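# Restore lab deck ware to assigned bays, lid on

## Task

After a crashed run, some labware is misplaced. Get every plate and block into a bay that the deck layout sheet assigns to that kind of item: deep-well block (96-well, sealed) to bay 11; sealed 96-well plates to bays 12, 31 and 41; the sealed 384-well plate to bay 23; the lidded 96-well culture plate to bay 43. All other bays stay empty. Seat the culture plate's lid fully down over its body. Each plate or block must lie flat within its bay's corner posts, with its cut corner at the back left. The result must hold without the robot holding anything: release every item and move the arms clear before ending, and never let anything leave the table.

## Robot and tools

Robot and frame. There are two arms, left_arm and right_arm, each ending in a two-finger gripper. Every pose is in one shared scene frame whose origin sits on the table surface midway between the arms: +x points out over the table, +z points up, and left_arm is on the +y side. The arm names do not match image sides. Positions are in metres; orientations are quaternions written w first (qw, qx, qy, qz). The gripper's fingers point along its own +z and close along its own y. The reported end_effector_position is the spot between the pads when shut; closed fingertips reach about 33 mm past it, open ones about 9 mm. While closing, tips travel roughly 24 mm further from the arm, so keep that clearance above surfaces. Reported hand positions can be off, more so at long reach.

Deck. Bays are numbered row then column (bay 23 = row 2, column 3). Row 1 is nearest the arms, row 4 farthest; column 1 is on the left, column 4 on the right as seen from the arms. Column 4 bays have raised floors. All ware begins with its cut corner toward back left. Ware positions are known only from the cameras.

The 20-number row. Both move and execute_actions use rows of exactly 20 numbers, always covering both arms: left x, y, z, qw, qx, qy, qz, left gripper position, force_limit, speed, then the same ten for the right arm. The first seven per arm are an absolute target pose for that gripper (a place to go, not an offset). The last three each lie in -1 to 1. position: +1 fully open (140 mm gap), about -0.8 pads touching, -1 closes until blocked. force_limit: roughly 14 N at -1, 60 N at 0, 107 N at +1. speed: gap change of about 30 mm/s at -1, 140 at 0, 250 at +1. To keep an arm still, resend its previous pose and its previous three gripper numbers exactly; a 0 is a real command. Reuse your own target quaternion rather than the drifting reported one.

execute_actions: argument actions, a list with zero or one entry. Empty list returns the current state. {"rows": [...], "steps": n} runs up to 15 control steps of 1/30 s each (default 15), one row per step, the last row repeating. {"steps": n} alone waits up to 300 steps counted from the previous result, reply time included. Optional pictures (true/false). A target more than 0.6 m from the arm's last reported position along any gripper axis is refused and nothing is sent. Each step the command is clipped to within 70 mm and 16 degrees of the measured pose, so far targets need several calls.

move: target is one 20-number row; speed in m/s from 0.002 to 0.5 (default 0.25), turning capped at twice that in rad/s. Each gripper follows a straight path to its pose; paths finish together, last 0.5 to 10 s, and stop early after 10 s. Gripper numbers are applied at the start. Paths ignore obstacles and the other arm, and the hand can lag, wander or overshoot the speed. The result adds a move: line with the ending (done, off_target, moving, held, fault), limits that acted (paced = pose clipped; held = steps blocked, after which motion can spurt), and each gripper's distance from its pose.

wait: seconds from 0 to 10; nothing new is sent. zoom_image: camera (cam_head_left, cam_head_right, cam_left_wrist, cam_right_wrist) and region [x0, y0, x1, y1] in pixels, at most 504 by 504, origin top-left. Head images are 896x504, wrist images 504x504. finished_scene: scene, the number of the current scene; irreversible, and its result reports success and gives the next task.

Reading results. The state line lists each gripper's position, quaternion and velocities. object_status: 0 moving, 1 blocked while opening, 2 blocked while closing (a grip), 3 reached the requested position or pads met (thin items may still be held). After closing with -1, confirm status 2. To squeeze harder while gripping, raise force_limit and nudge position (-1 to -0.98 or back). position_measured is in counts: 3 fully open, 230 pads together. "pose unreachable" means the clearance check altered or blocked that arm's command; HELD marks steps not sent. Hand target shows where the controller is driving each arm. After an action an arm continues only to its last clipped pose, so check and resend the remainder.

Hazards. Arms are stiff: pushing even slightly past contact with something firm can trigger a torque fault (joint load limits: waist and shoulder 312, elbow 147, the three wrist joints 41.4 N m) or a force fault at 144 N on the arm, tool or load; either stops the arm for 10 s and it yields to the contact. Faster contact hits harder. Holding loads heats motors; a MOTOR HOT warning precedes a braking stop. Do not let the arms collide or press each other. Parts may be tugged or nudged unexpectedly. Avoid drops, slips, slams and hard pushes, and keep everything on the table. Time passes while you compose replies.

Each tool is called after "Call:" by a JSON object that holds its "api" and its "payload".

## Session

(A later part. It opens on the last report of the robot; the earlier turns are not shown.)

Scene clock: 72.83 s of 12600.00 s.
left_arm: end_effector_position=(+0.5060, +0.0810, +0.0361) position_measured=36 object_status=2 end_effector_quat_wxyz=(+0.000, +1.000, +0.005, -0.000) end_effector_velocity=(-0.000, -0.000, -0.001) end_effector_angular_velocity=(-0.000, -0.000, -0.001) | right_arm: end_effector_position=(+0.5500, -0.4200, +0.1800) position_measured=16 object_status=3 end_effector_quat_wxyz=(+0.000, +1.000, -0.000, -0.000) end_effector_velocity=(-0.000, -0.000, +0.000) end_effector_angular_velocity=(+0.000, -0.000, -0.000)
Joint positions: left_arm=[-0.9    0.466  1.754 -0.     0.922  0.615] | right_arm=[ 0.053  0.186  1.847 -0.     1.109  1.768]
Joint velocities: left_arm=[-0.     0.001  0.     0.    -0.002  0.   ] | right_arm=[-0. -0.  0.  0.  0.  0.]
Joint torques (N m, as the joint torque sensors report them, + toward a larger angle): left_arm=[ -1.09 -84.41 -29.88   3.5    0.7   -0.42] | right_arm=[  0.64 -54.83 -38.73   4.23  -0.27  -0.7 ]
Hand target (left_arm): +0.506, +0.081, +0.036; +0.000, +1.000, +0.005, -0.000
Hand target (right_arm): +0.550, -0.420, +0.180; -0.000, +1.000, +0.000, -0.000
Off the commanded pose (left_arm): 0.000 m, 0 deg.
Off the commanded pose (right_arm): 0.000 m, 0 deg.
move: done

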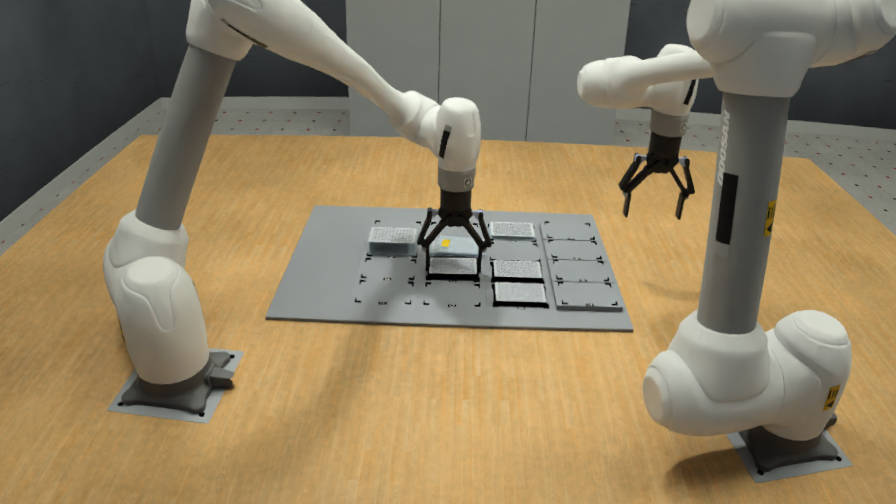

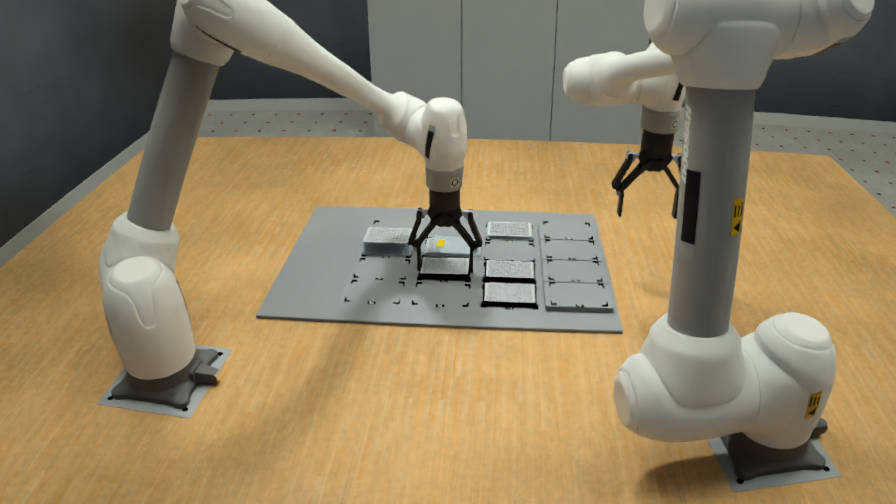

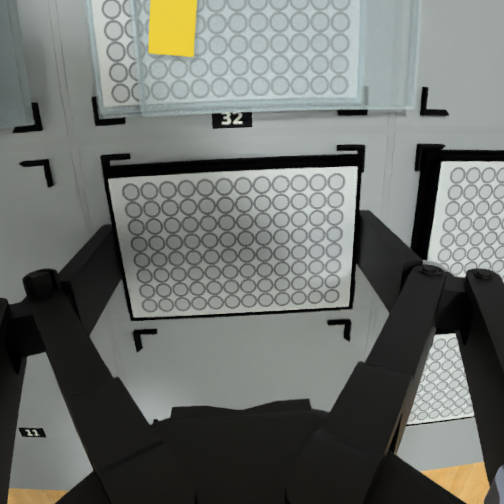

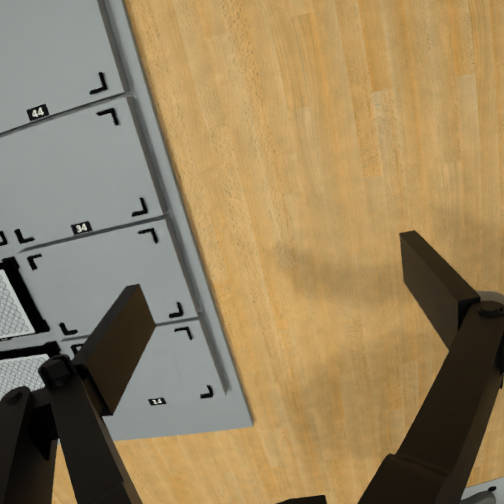

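Call:
{"api": "move", "payload": {"target": [0.5073,0.081,0.033,0,1,0.003,0,0.58,-0.4,-1,0.55,-0.42,0.18,0,1,0,0,0.9,-0.4,-0.5], "speed": 0.01}}

Call:
{"api": "move", "payload": {"target": [0.5073,0.081,0.031,0,1,0.003,0,0.58,-0.4,-1,0.55,-0.42,0.18,0,1,0,0,0.9,-0.4,-0.5], "speed": 0.01}}

Call:
{"api": "zoom_image", "payload": {"camera": "cam_left_wrist", "region": [80,80,400,340]}}

Scene clock: 80.90 s of 12600.00 s.
left_arm: end_effector_position=(+0.5073, +0.0810, +0.0330) position_measured=36 object_status=2 end_effector_quat_wxyz=(+0.000, +1.000, +0.003, +0.000) end_effector_velocity=(-0.000, -0.000, -0.000) end_effector_angular_velocity=(-0.000, +0.000, +0.000) | right_arm: end_effector_position=(+0.5500, -0.4200, +0.1800) position_measured=16 object_status=3 end_effector_quat_wxyz=(-0.000, +1.000, -0.000, +0.000) end_effector_velocity=(-0.000, -0.001, -0.000) end_effector_angular_velocity=(+0.001, +0.001, -0.002)
Joint positions: left_arm=[-0.899  0.47   1.755 -0.     0.917  0.621] | right_arm=[0.053 0.186 1.847 0.    1.109 1.768]
Joint velocities: left_arm=[-0.     0.    -0.    -0.    -0.001  0.   ] | right_arm=[-0.002  0.     0.001  0.001  0.     0.   ]
Joint torques (N m, as the joint torque sensors report them, + toward a larger angle): left_arm=[ -0.26 -84.25 -28.82   3.85   0.73  -0.24] | right_arm=[  0.16 -52.52 -38.13   3.85  -0.16  -0.74]
Hand target (left_arm): +0.507, +0.081, +0.033; -0.000, +1.000, +0.003, -0.000
Hand target (right_arm): +0.550, -0.420, +0.180; -0.000, +1.000, +0.000, +0.000
Off the commanded pose (left_arm): 0.000 m, 0 deg.
Off the commanded pose (right_arm): 0.000 m, 0 deg.
After step 90, 4.37 s passed at rest.
move: done

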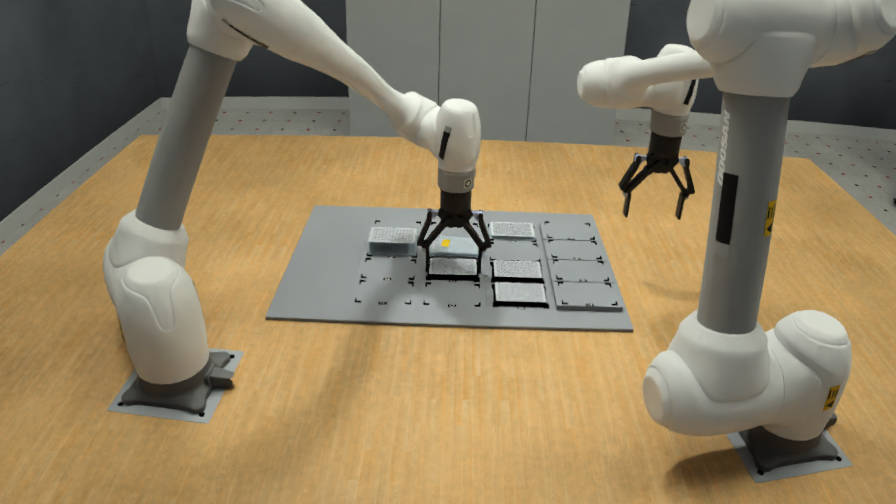

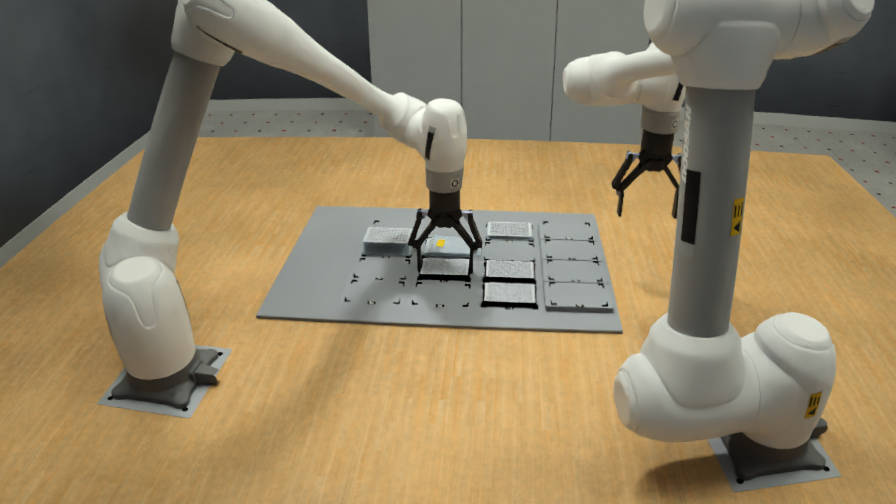

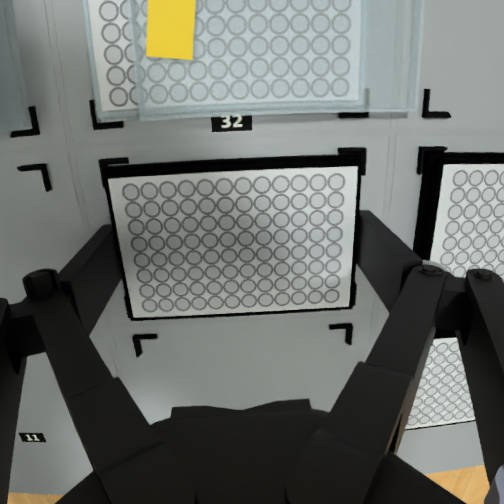

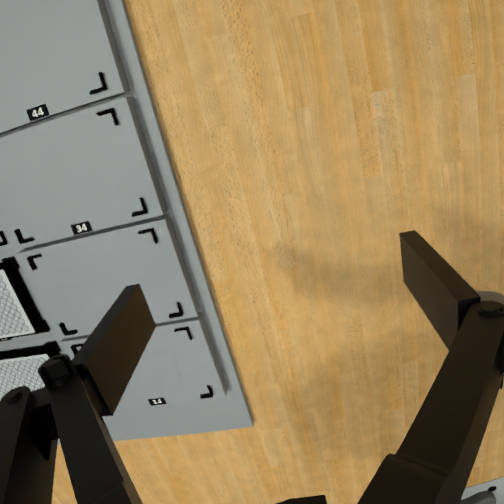

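Scene clock: 81.60 s of 12600.00 s.
left_arm: end_effector_position=(+0.5073, +0.0810, +0.0310) position_measured=36 object_status=2 end_effector_quat_wxyz=(+0.000, +1.000, +0.003, +0.000) end_effector_velocity=(-0.000, +0.001, -0.001) end_effector_angular_velocity=(+0.001, +0.002, +0.002) | right_arm: end_effector_position=(+0.5500, -0.4200, +0.1800) position_measured=16 object_status=3 end_effector_quat_wxyz=(-0.000, +1.000, -0.000, +0.000) end_effector_velocity=(-0.001, +0.000, -0.000) end_effector_angular_velocity=(-0.001, +0.000, +0.001)
Joint positions: left_arm=[-0.898  0.472  1.756  0.     0.914  0.621] | right_arm=[0.053 0.186 1.847 0.    1.109 1.768]
Joint velocities: left_arm=[ 0.001  0.001  0.001 -0.001  0.    -0.   ] | right_arm=[ 0.001 -0.     0.001 -0.001 -0.    -0.   ]
Joint torques (N m, as the joint torque sensors report them, + toward a larger angle): left_arm=[ -1.68 -65.24 -22.85   2.69  -2.6   -0.43] | right_arm=[ -0.89 -52.4  -37.62   4.15   0.07  -0.78]
Hand target (left_arm): +0.507, +0.081, +0.031; +0.000, +1.000, +0.003, -0.000
Hand target (right_arm): +0.550, -0.420, +0.180; -0.000, +1.000, +0.000, +0.000
Off the commanded pose (left_arm): 0.000 m, 0 deg.
Off the commanded pose (right_arm): 0.000 m, 0 deg.
move: done

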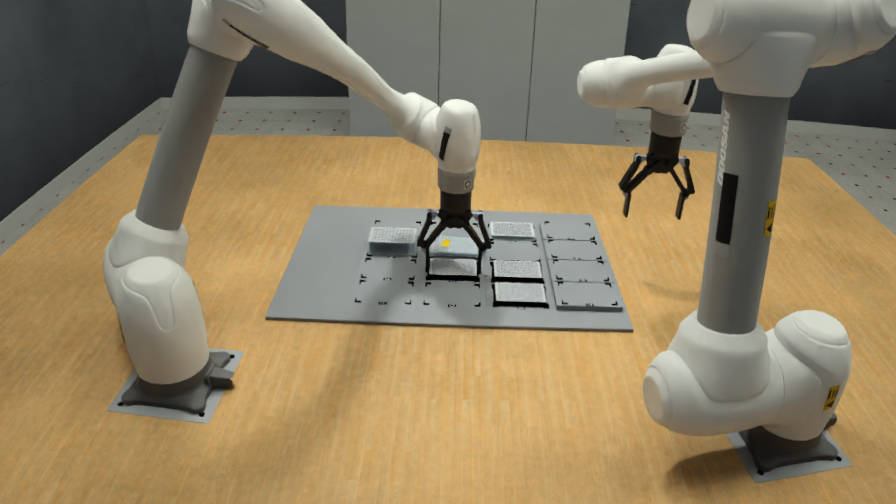

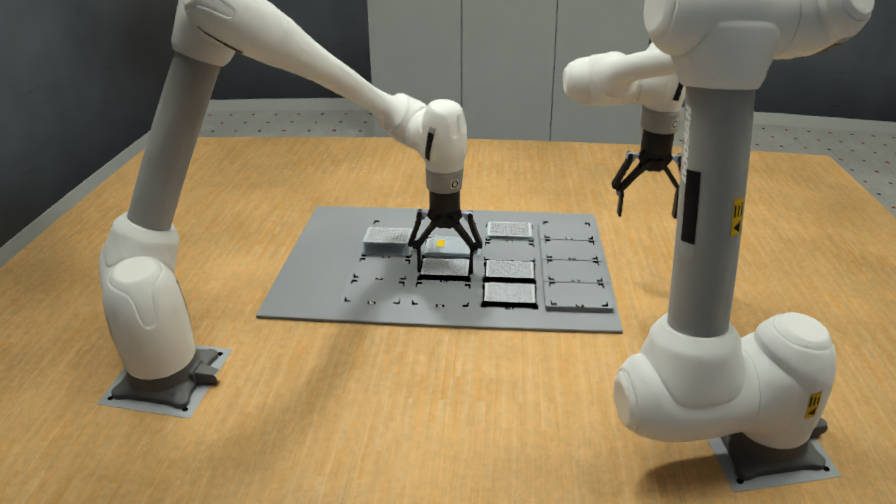

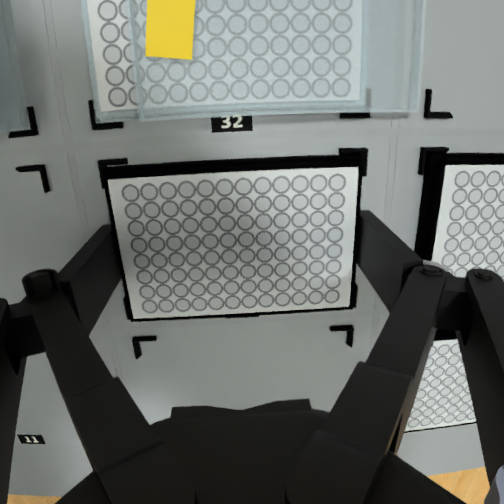

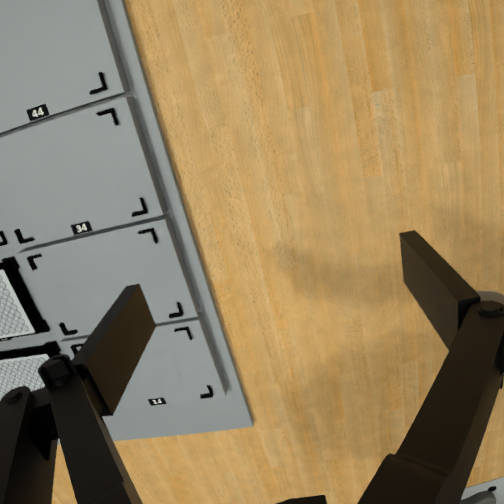

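Region (80, 80, 400, 340) of cam_left_wrist's 504x504 image, scaled by 1.575, with more detail than that image has; it fills the top 410 rows of this view, and the rest is white.

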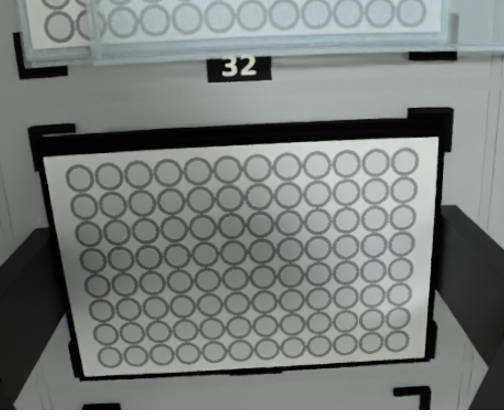

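Front corners catching; shift +x and yaw.

Call:
{"api": "move", "payload": {"target": [0.5078,0.0812,0.0325,0,1,0,0,0.58,-0.4,-1,0.55,-0.42,0.18,0,1,0,0,0.9,-0.4,-0.5], "speed": 0.01}}

Call:
{"api": "move", "payload": {"target": [0.5078,0.0812,0.031,0,1,0,0,0.58,-0.4,-1,0.55,-0.42,0.18,0,1,0,0,0.9,-0.4,-0.5], "speed": 0.01}}

Call:
{"api": "zoom_image", "payload": {"camera": "cam_left_wrist", "region": [80,80,400,340]}}

Scene clock: 87.87 s of 12600.00 s.
left_arm: end_effector_position=(+0.5078, +0.0812, +0.0325) position_measured=36 object_status=2 end_effector_quat_wxyz=(+0.000, +1.000, +0.000, -0.000) end_effector_velocity=(+0.000, +0.000, +0.000) end_effector_angular_velocity=(+0.001, +0.000, -0.001) | right_arm: end_effector_position=(+0.5500, -0.4200, +0.1800) position_measured=16 object_status=3 end_effector_quat_wxyz=(-0.000, +1.000, +0.000, +0.000) end_effector_velocity=(-0.000, +0.000, +0.000) end_effector_angular_velocity=(-0.000, -0.000, +0.001)
Joint positions: left_arm=[-0.898  0.47   1.755 -0.     0.917  0.627] | right_arm=[0.053 0.186 1.847 0.    1.109 1.768]
Joint velocities: left_arm=[ 0.    -0.    -0.     0.     0.001  0.001] | right_arm=[ 0.001 -0.    -0.    -0.     0.    -0.   ]
Joint torques (N m, as the joint torque sensors report them, + toward a larger angle): left_arm=[ -0.38 -85.7  -29.26   4.17   0.91  -0.14] | right_arm=[  3.57 -56.94 -37.82   4.01   0.01  -0.6 ]
Hand target (left_arm): +0.508, +0.081, +0.033; -0.000, +1.000, +0.000, +0.000
Hand target (right_arm): +0.550, -0.420, +0.180; -0.000, +1.000, +0.000, +0.000
Off the commanded pose (left_arm): 0.000 m, 0 deg.
Off the commanded pose (right_arm): 0.000 m, 0 deg.
After step 90, 2.57 s passed at rest.
move: done

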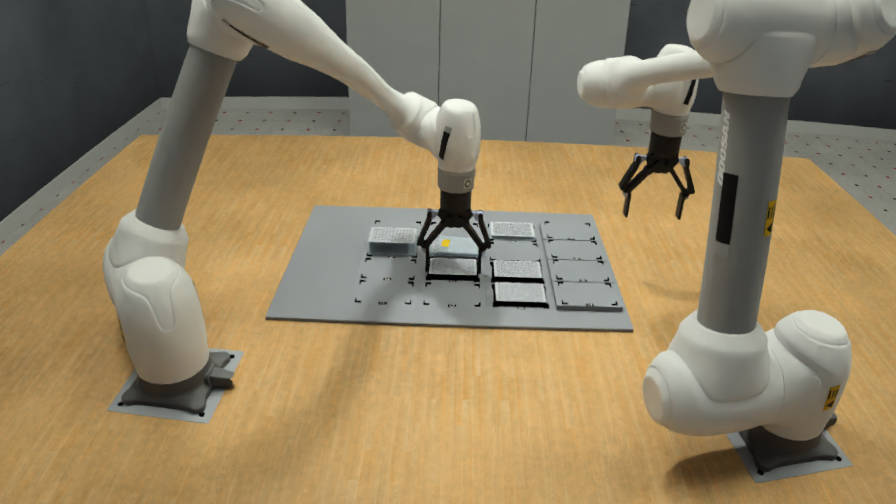

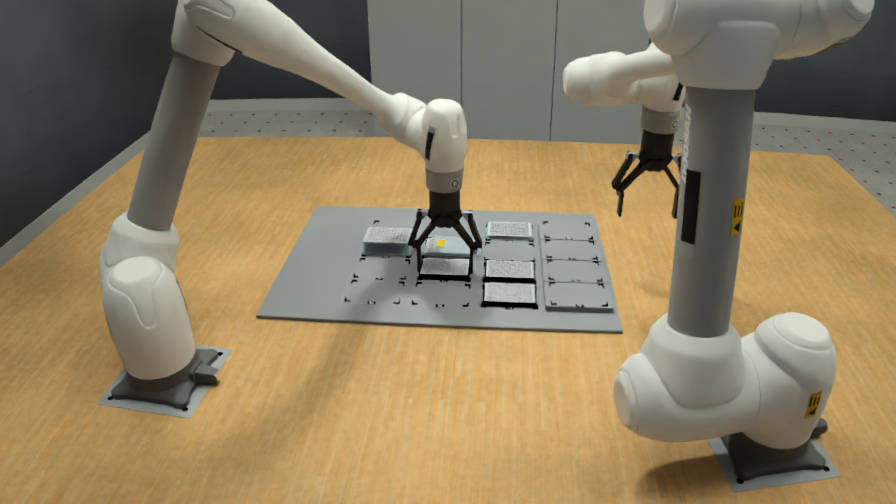

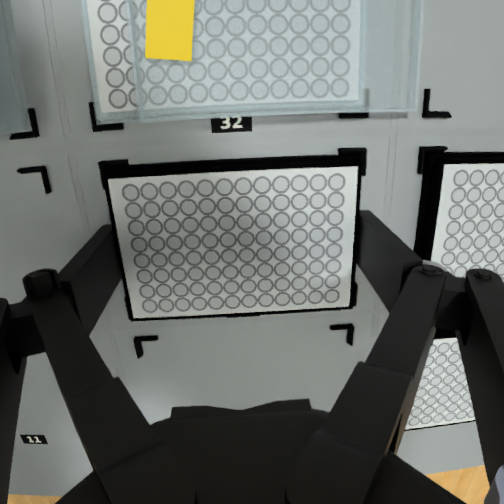

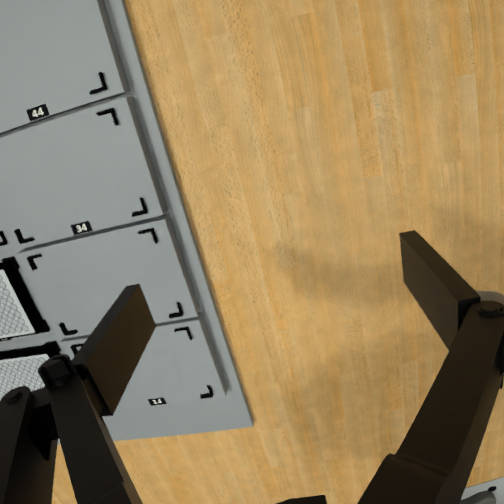

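Scene clock: 88.57 s of 12600.00 s.
left_arm: end_effector_position=(+0.5078, +0.0812, +0.0311) position_measured=36 object_status=2 end_effector_quat_wxyz=(+0.000, +1.000, +0.000, -0.000) end_effector_velocity=(+0.000, +0.000, -0.000) end_effector_angular_velocity=(+0.000, -0.002, -0.002) | right_arm: end_effector_position=(+0.5500, -0.4200, +0.1800) position_measured=16 object_status=3 end_effector_quat_wxyz=(-0.000, +1.000, +0.000, +0.000) end_effector_velocity=(+0.000, -0.000, +0.000) end_effector_angular_velocity=(-0.000, -0.000, -0.000)
Joint positions: left_arm=[-0.898  0.472  1.755 -0.     0.914  0.627] | right_arm=[0.053 0.186 1.847 0.    1.109 1.768]
Joint velocities: left_arm=[ 0.     0.     0.001  0.002 -0.002  0.001] | right_arm=[-0. -0. -0. -0. -0.  0.]
Joint torques (N m, as the joint torque sensors report them, + toward a larger angle): left_arm=[ -1.27 -65.31 -22.41   3.19  -2.45  -0.27] | right_arm=[  0.78 -50.93 -37.97   4.14  -0.32  -0.53]
Hand target (left_arm): +0.508, +0.081, +0.031; +0.000, +1.000, -0.000, -0.000
Hand target (right_arm): +0.550, -0.420, +0.180; -0.000, +1.000, +0.000, +0.000
Off the commanded pose (left_arm): 0.000 m, 0 deg.
Off the commanded pose (right_arm): 0.000 m, 0 deg.
move: done

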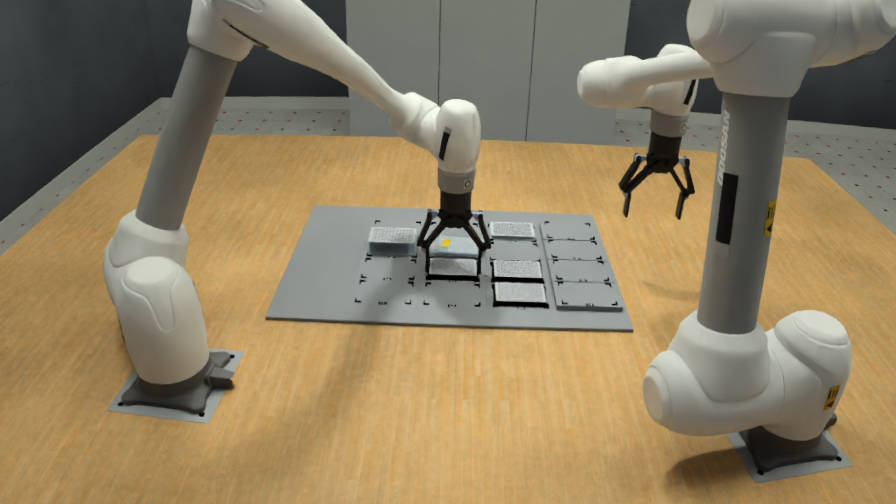

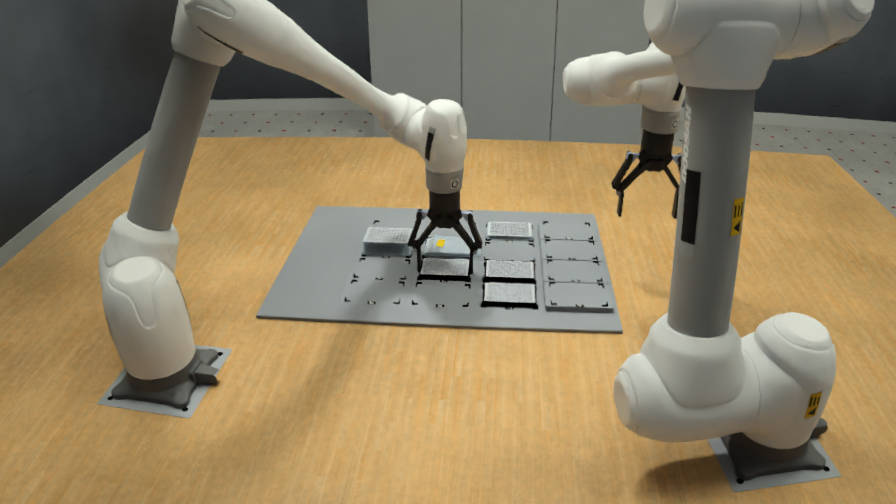

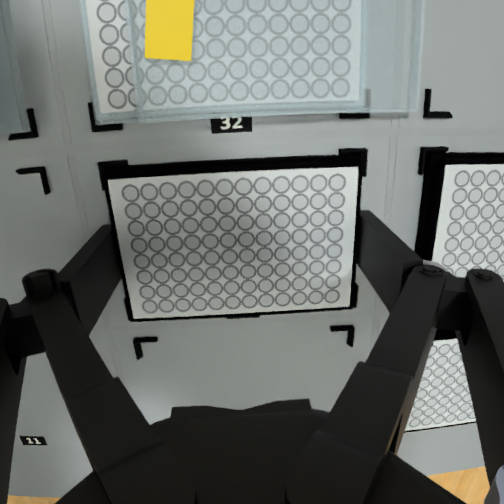

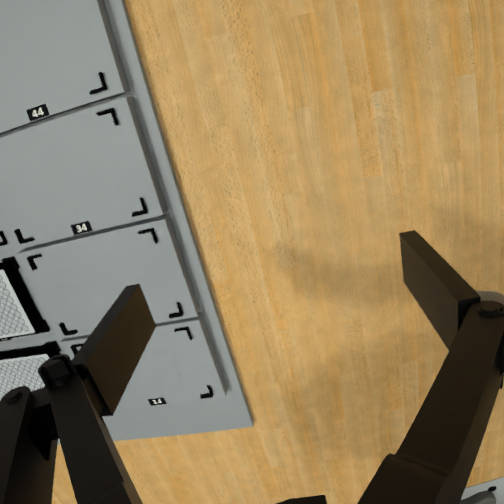

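Region (80, 80, 400, 340) of cam_left_wrist's 504x504 image, scaled by 1.575, with more detail than that image has; it fills the top 410 rows of this view, and the rest is white.

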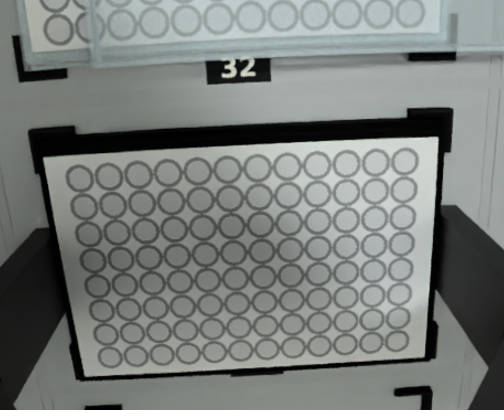

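Same height: it's the floor. Release.

Call:
{"api": "move", "payload": {"target": [0.5078,0.0812,0.032,0,1,0,0,0.95,-0.4,-0.5,0.55,-0.42,0.18,0,1,0,0,0.9,-0.4,-0.5]}}

Call:
{"api": "move", "payload": {"target": [0.52,0.0812,0.065,0,1,0,0,1,-0.4,-0.5,0.55,-0.42,0.18,0,1,0,0,0.9,-0.4,-0.5], "speed": 0.1}}

Call:
{"api": "move", "payload": {"target": [0.614,0.058,0.058,-0.052,0.9986,0,0,1,-0.4,-0.5,0.55,-0.42,0.18,0,1,0,0,0.9,-0.4,-0.5], "speed": 0.15}}

Call:
{"api": "move", "payload": {"target": [0.614,0.058,0.042,-0.052,0.9986,0,0,1,-0.4,-0.5,0.55,-0.42,0.18,0,1,0,0,0.9,-0.4,-0.5], "speed": 0.03}}

Scene clock: 97.30 s of 12600.00 s.
left_arm: end_effector_position=(+0.5078, +0.0812, +0.0320) position_measured=9 object_status=3 end_effector_quat_wxyz=(-0.000, +1.000, -0.000, +0.000) end_effector_velocity=(+0.000, -0.000, -0.000) end_effector_angular_velocity=(-0.000, -0.001, -0.001) | right_arm: end_effector_position=(+0.5500, -0.4200, +0.1800) position_measured=16 object_status=3 end_effector_quat_wxyz=(-0.000, +1.000, +0.000, +0.000) end_effector_velocity=(+0.000, -0.001, -0.002) end_effector_angular_velocity=(-0.000, +0.002, -0.001)
Joint positions: left_arm=[-0.898  0.471  1.755  0.     0.916  0.627] | right_arm=[0.053 0.186 1.847 0.    1.109 1.768]
Joint velocities: left_arm=[-0.001  0.    -0.     0.001 -0.001  0.   ] | right_arm=[-0.001  0.003 -0.     0.    -0.    -0.   ]
Joint torques (N m, as the joint torque sensors report them, + toward a larger angle): left_arm=[ -0.27 -85.42 -29.99   3.66   0.31  -0.3 ] | right_arm=[  2.32 -55.89 -36.49   4.15  -0.46  -0.27]
Hand target (left_arm): +0.508, +0.081, +0.032; -0.000, +1.000, +0.000, +0.000
Hand target (right_arm): +0.550, -0.420, +0.180; -0.000, +1.000, +0.000, +0.000
Off the commanded pose (left_arm): 0.000 m, 0 deg.
Off the commanded pose (right_arm): 0.000 m, 0 deg.
After step 90, 5.03 s passed at rest.
move: done

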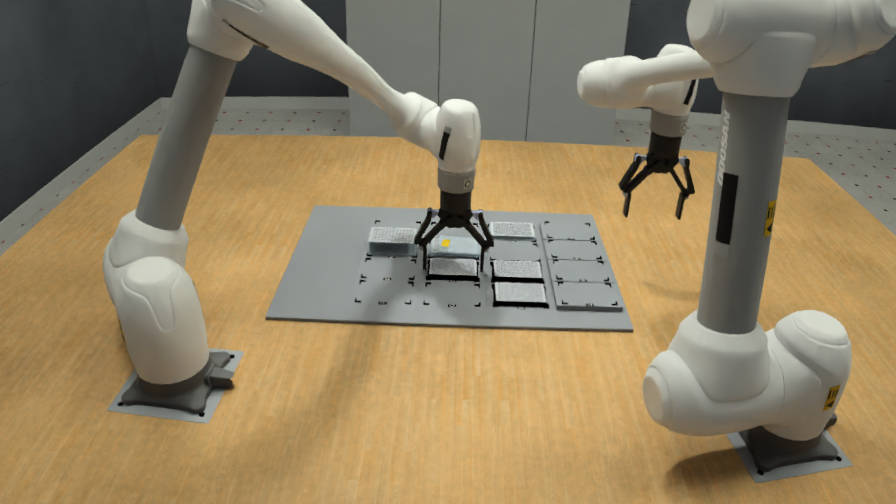

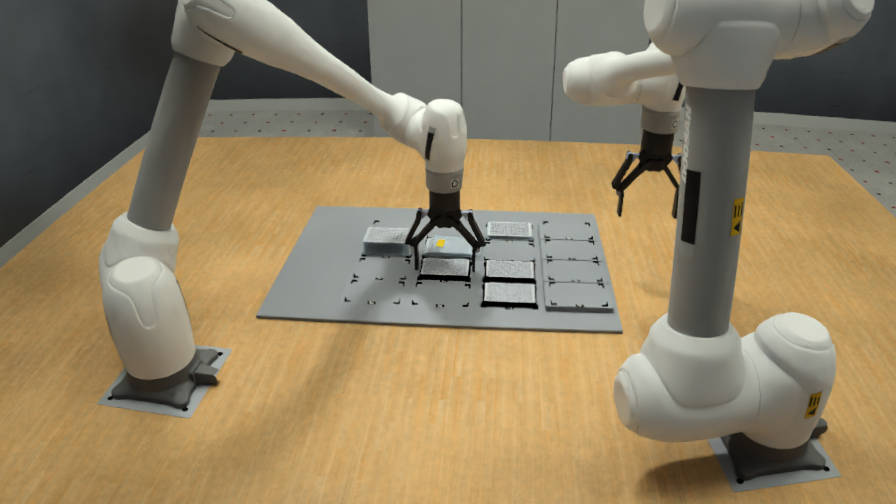

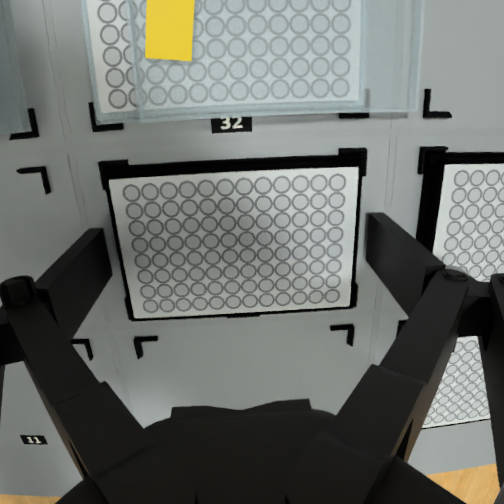

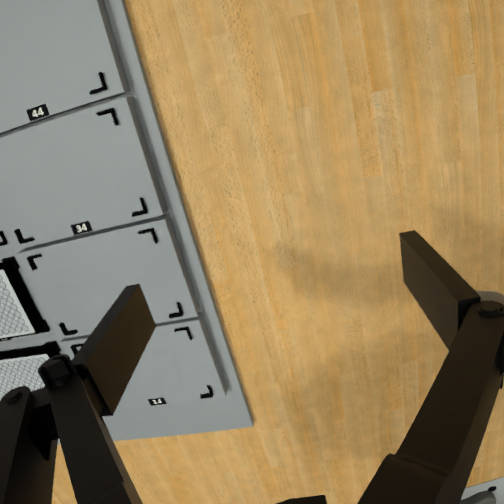

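Scene clock: 98.10 s of 12600.00 s.
left_arm: end_effector_position=(+0.5200, +0.0813, +0.0650) position_measured=3 object_status=3 end_effector_quat_wxyz=(-0.000, +1.000, +0.000, +0.000) end_effector_velocity=(+0.001, -0.000, +0.002) end_effector_angular_velocity=(-0.002, -0.000, +0.001) | right_arm: end_effector_position=(+0.5500, -0.4200, +0.1800) position_measured=16 object_status=3 end_effector_quat_wxyz=(-0.000, +1.000, +0.000, +0.000) end_effector_velocity=(+0.001, -0.000, +0.001) end_effector_angular_velocity=(-0.000, -0.001, -0.000)
Joint positions: left_arm=[-0.884  0.449  1.717  0.     0.976  0.641] | right_arm=[0.053 0.186 1.847 0.    1.109 1.768]
Joint velocities: left_arm=[ 0.001 -0.001 -0.002 -0.001  0.001  0.   ] | right_arm=[-0.001 -0.    -0.001 -0.    -0.     0.   ]
Joint torques (N m, as the joint torque sensors report them, + toward a larger angle): left_arm=[ -1.86 -84.7  -31.57   3.79   0.49  -0.29] | right_arm=[  1.2  -53.68 -39.     4.    -0.62  -0.28]
Hand target (left_arm): +0.520, +0.081, +0.065; -0.000, +1.000, +0.000, +0.000
Hand target (right_arm): +0.550, -0.420, +0.180; -0.000, +1.000, +0.000, +0.000
Off the commanded pose (left_arm): 0.000 m, 0 deg.
Off the commanded pose (right_arm): 0.000 m, 0 deg.
move: done

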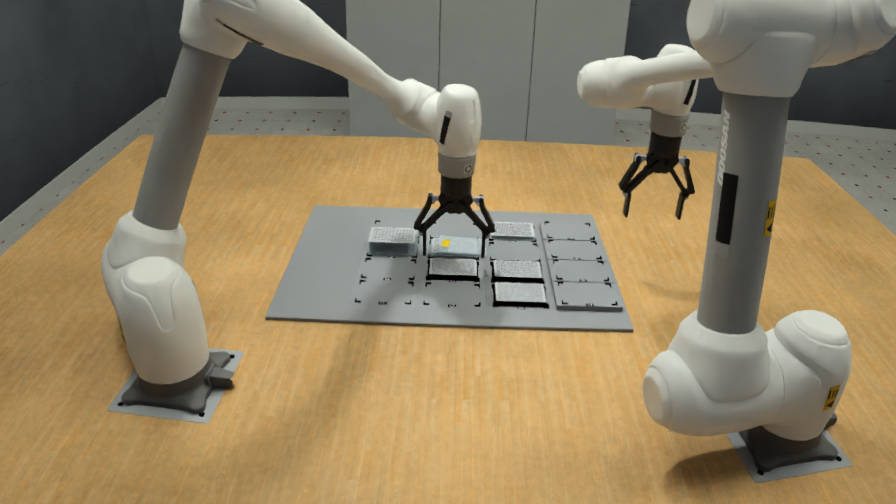

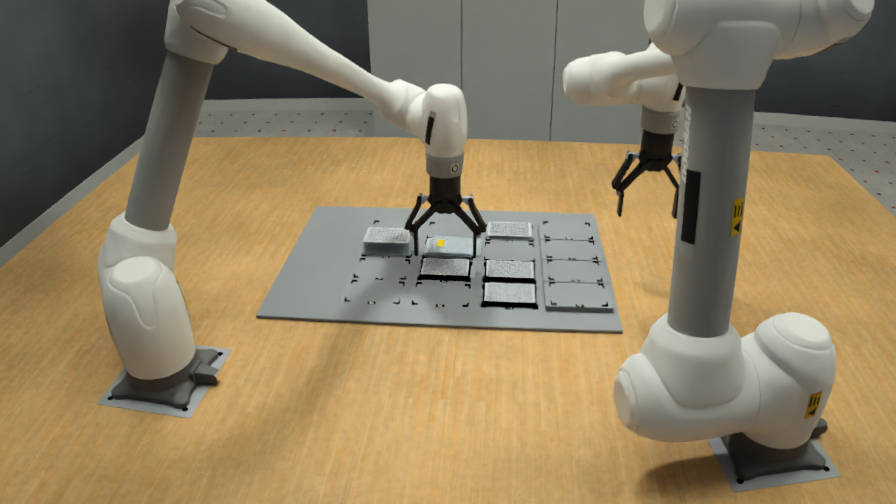

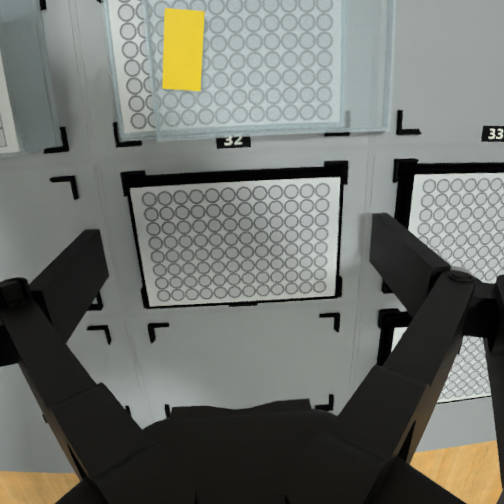

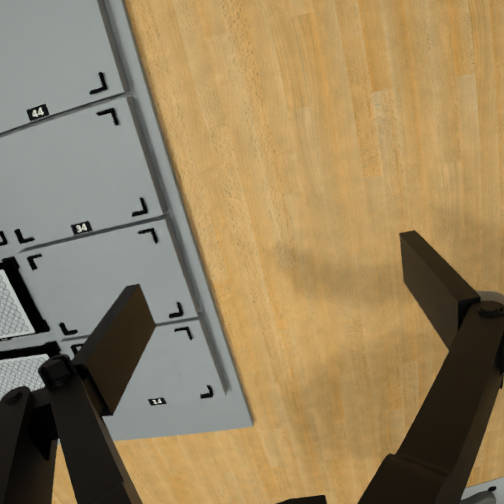

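Scene clock: 99.17 s of 12600.00 s.
left_arm: end_effector_position=(+0.6140, +0.0580, +0.0581) position_measured=3 object_status=3 end_effector_quat_wxyz=(-0.052, +0.999, +0.000, +0.000) end_effector_velocity=(+0.001, -0.001, -0.000) end_effector_angular_velocity=(+0.001, -0.001, -0.001) | right_arm: end_effector_position=(+0.5500, -0.4200, +0.1800) position_measured=16 object_status=3 end_effector_quat_wxyz=(-0.000, +1.000, +0.000, +0.000) end_effector_velocity=(+0.001, -0.001, +0.000) end_effector_angular_velocity=(-0.000, -0.001, -0.001)
Joint positions: left_arm=[-0.836  0.601  1.484  0.073  1.138  0.656] | right_arm=[0.053 0.186 1.847 0.    1.109 1.768]
Joint velocities: left_arm=[-0.     0.002 -0.003  0.001  0.001  0.   ] | right_arm=[-0.002 -0.    -0.001 -0.001  0.    -0.   ]
Joint torques (N m, as the joint torque sensors report them, + toward a larger angle): left_arm=[ -0.74 -99.27 -33.23   3.98   0.62  -0.3 ] | right_arm=[  3.45 -55.11 -37.91   3.85  -0.23  -0.59]
Hand target (left_arm): +0.614, +0.058, +0.058; -0.052, +0.999, +0.000, +0.000
Hand target (right_arm): +0.550, -0.420, +0.180; -0.000, +1.000, +0.000, +0.000
Off the commanded pose (left_arm): 0.000 m, 0 deg.
Off the commanded pose (right_arm): 0.000 m, 0 deg.
move: done

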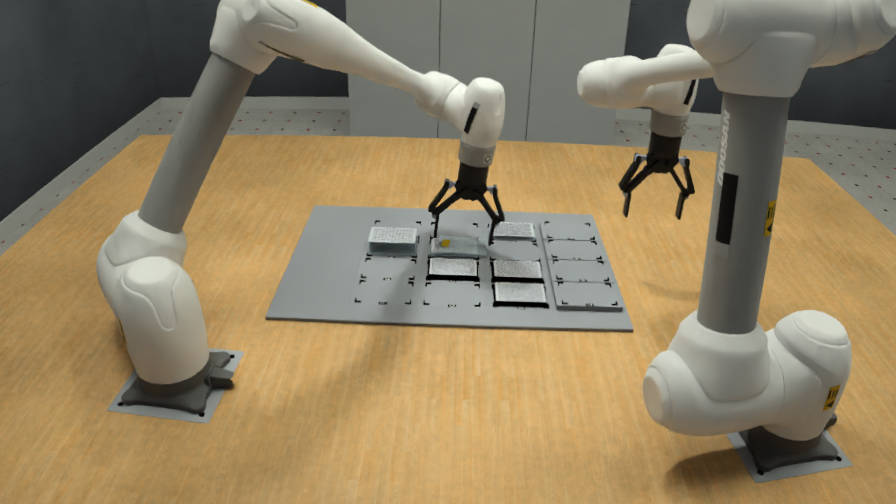

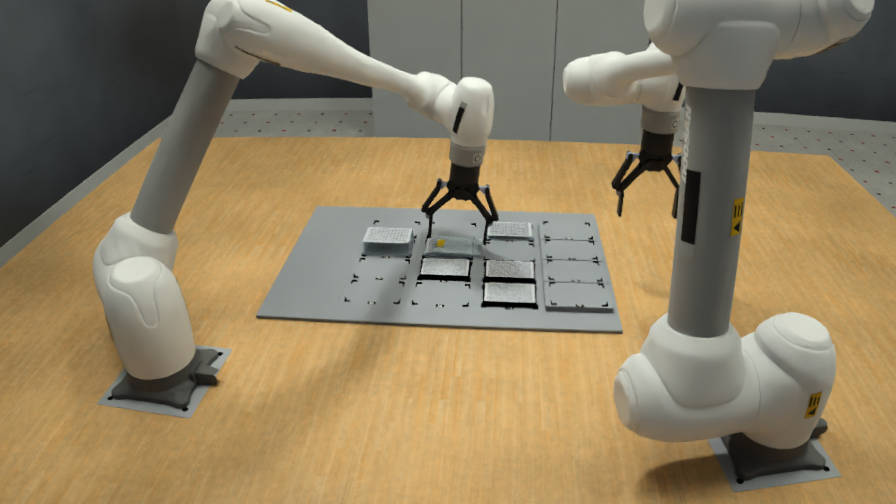

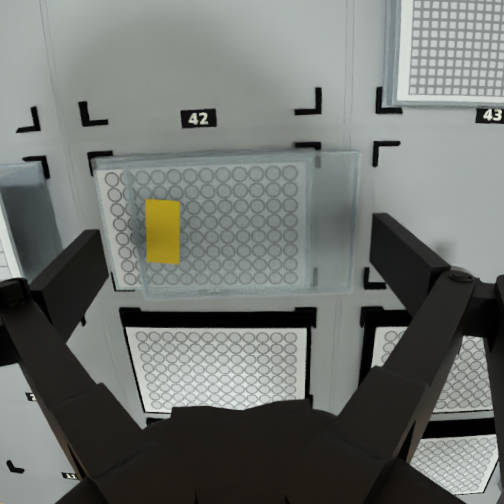

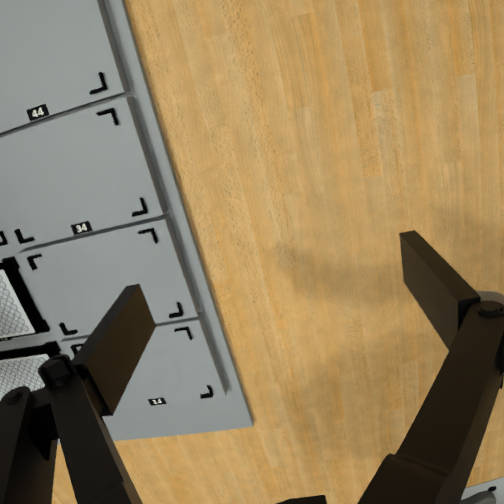

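Scene clock: 99.97 s of 12600.00 s.
left_arm: end_effector_position=(+0.6140, +0.0580, +0.0421) position_measured=3 object_status=3 end_effector_quat_wxyz=(-0.052, +0.999, -0.000, -0.000) end_effector_velocity=(+0.000, +0.000, -0.001) end_effector_angular_velocity=(-0.000, -0.000, +0.001) | right_arm: end_effector_position=(+0.5500, -0.4200, +0.1800) position_measured=16 object_status=3 end_effector_quat_wxyz=(-0.000, +1.000, +0.000, +0.000) end_effector_velocity=(-0.000, -0.000, +0.000) end_effector_angular_velocity=(-0.000, -0.001, +0.000)
Joint positions: left_arm=[-0.835  0.614  1.494  0.074  1.115  0.654] | right_arm=[0.053 0.186 1.847 0.    1.109 1.768]
Joint velocities: left_arm=[ 0.001  0.001  0.001  0.    -0.002 -0.   ] | right_arm=[ 0.    -0.001  0.    -0.     0.    -0.   ]
Joint torques (N m, as the joint torque sensors report them, + toward a larger angle): left_arm=[  -0.36 -101.29  -32.04    3.94    0.53   -0.31] | right_arm=[ -1.21 -54.68 -37.54   4.44  -0.37  -0.47]
Hand target (left_arm): +0.614, +0.058, +0.042; -0.052, +0.999, -0.000, -0.000
Hand target (right_arm): +0.550, -0.420, +0.180; -0.000, +1.000, +0.000, +0.000
Off the commanded pose (left_arm): 0.000 m, 0 deg.
Off the commanded pose (right_arm): 0.000 m, 0 deg.
move: done

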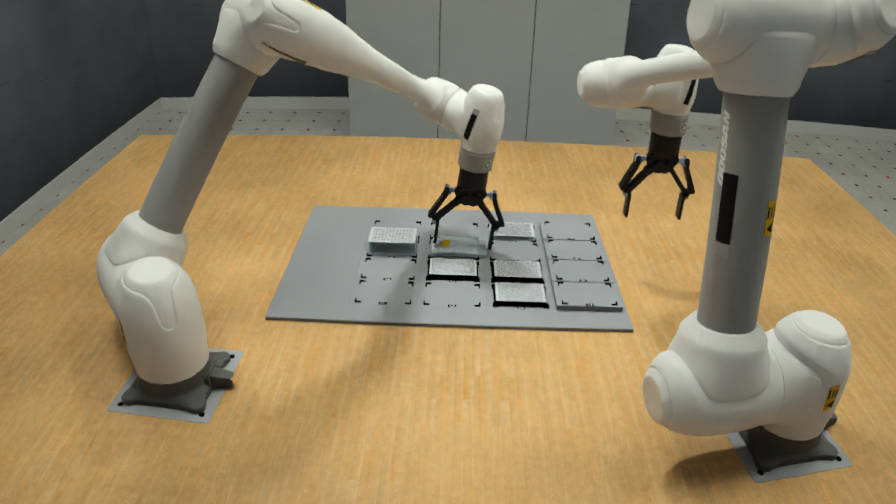

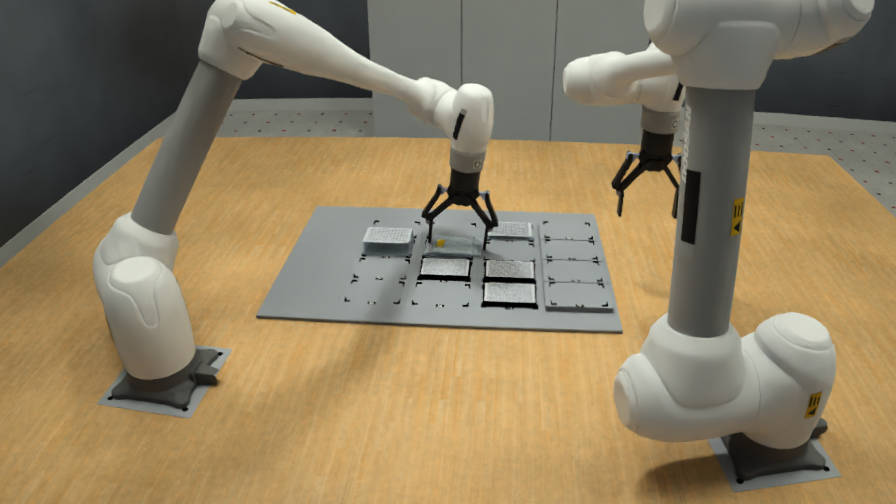

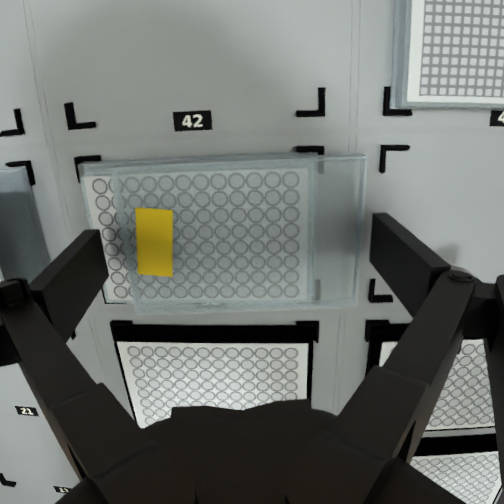

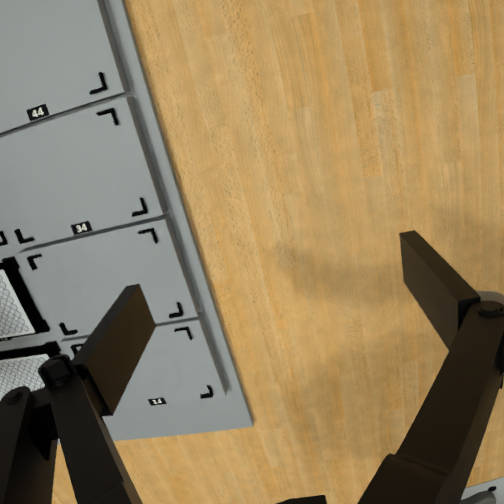

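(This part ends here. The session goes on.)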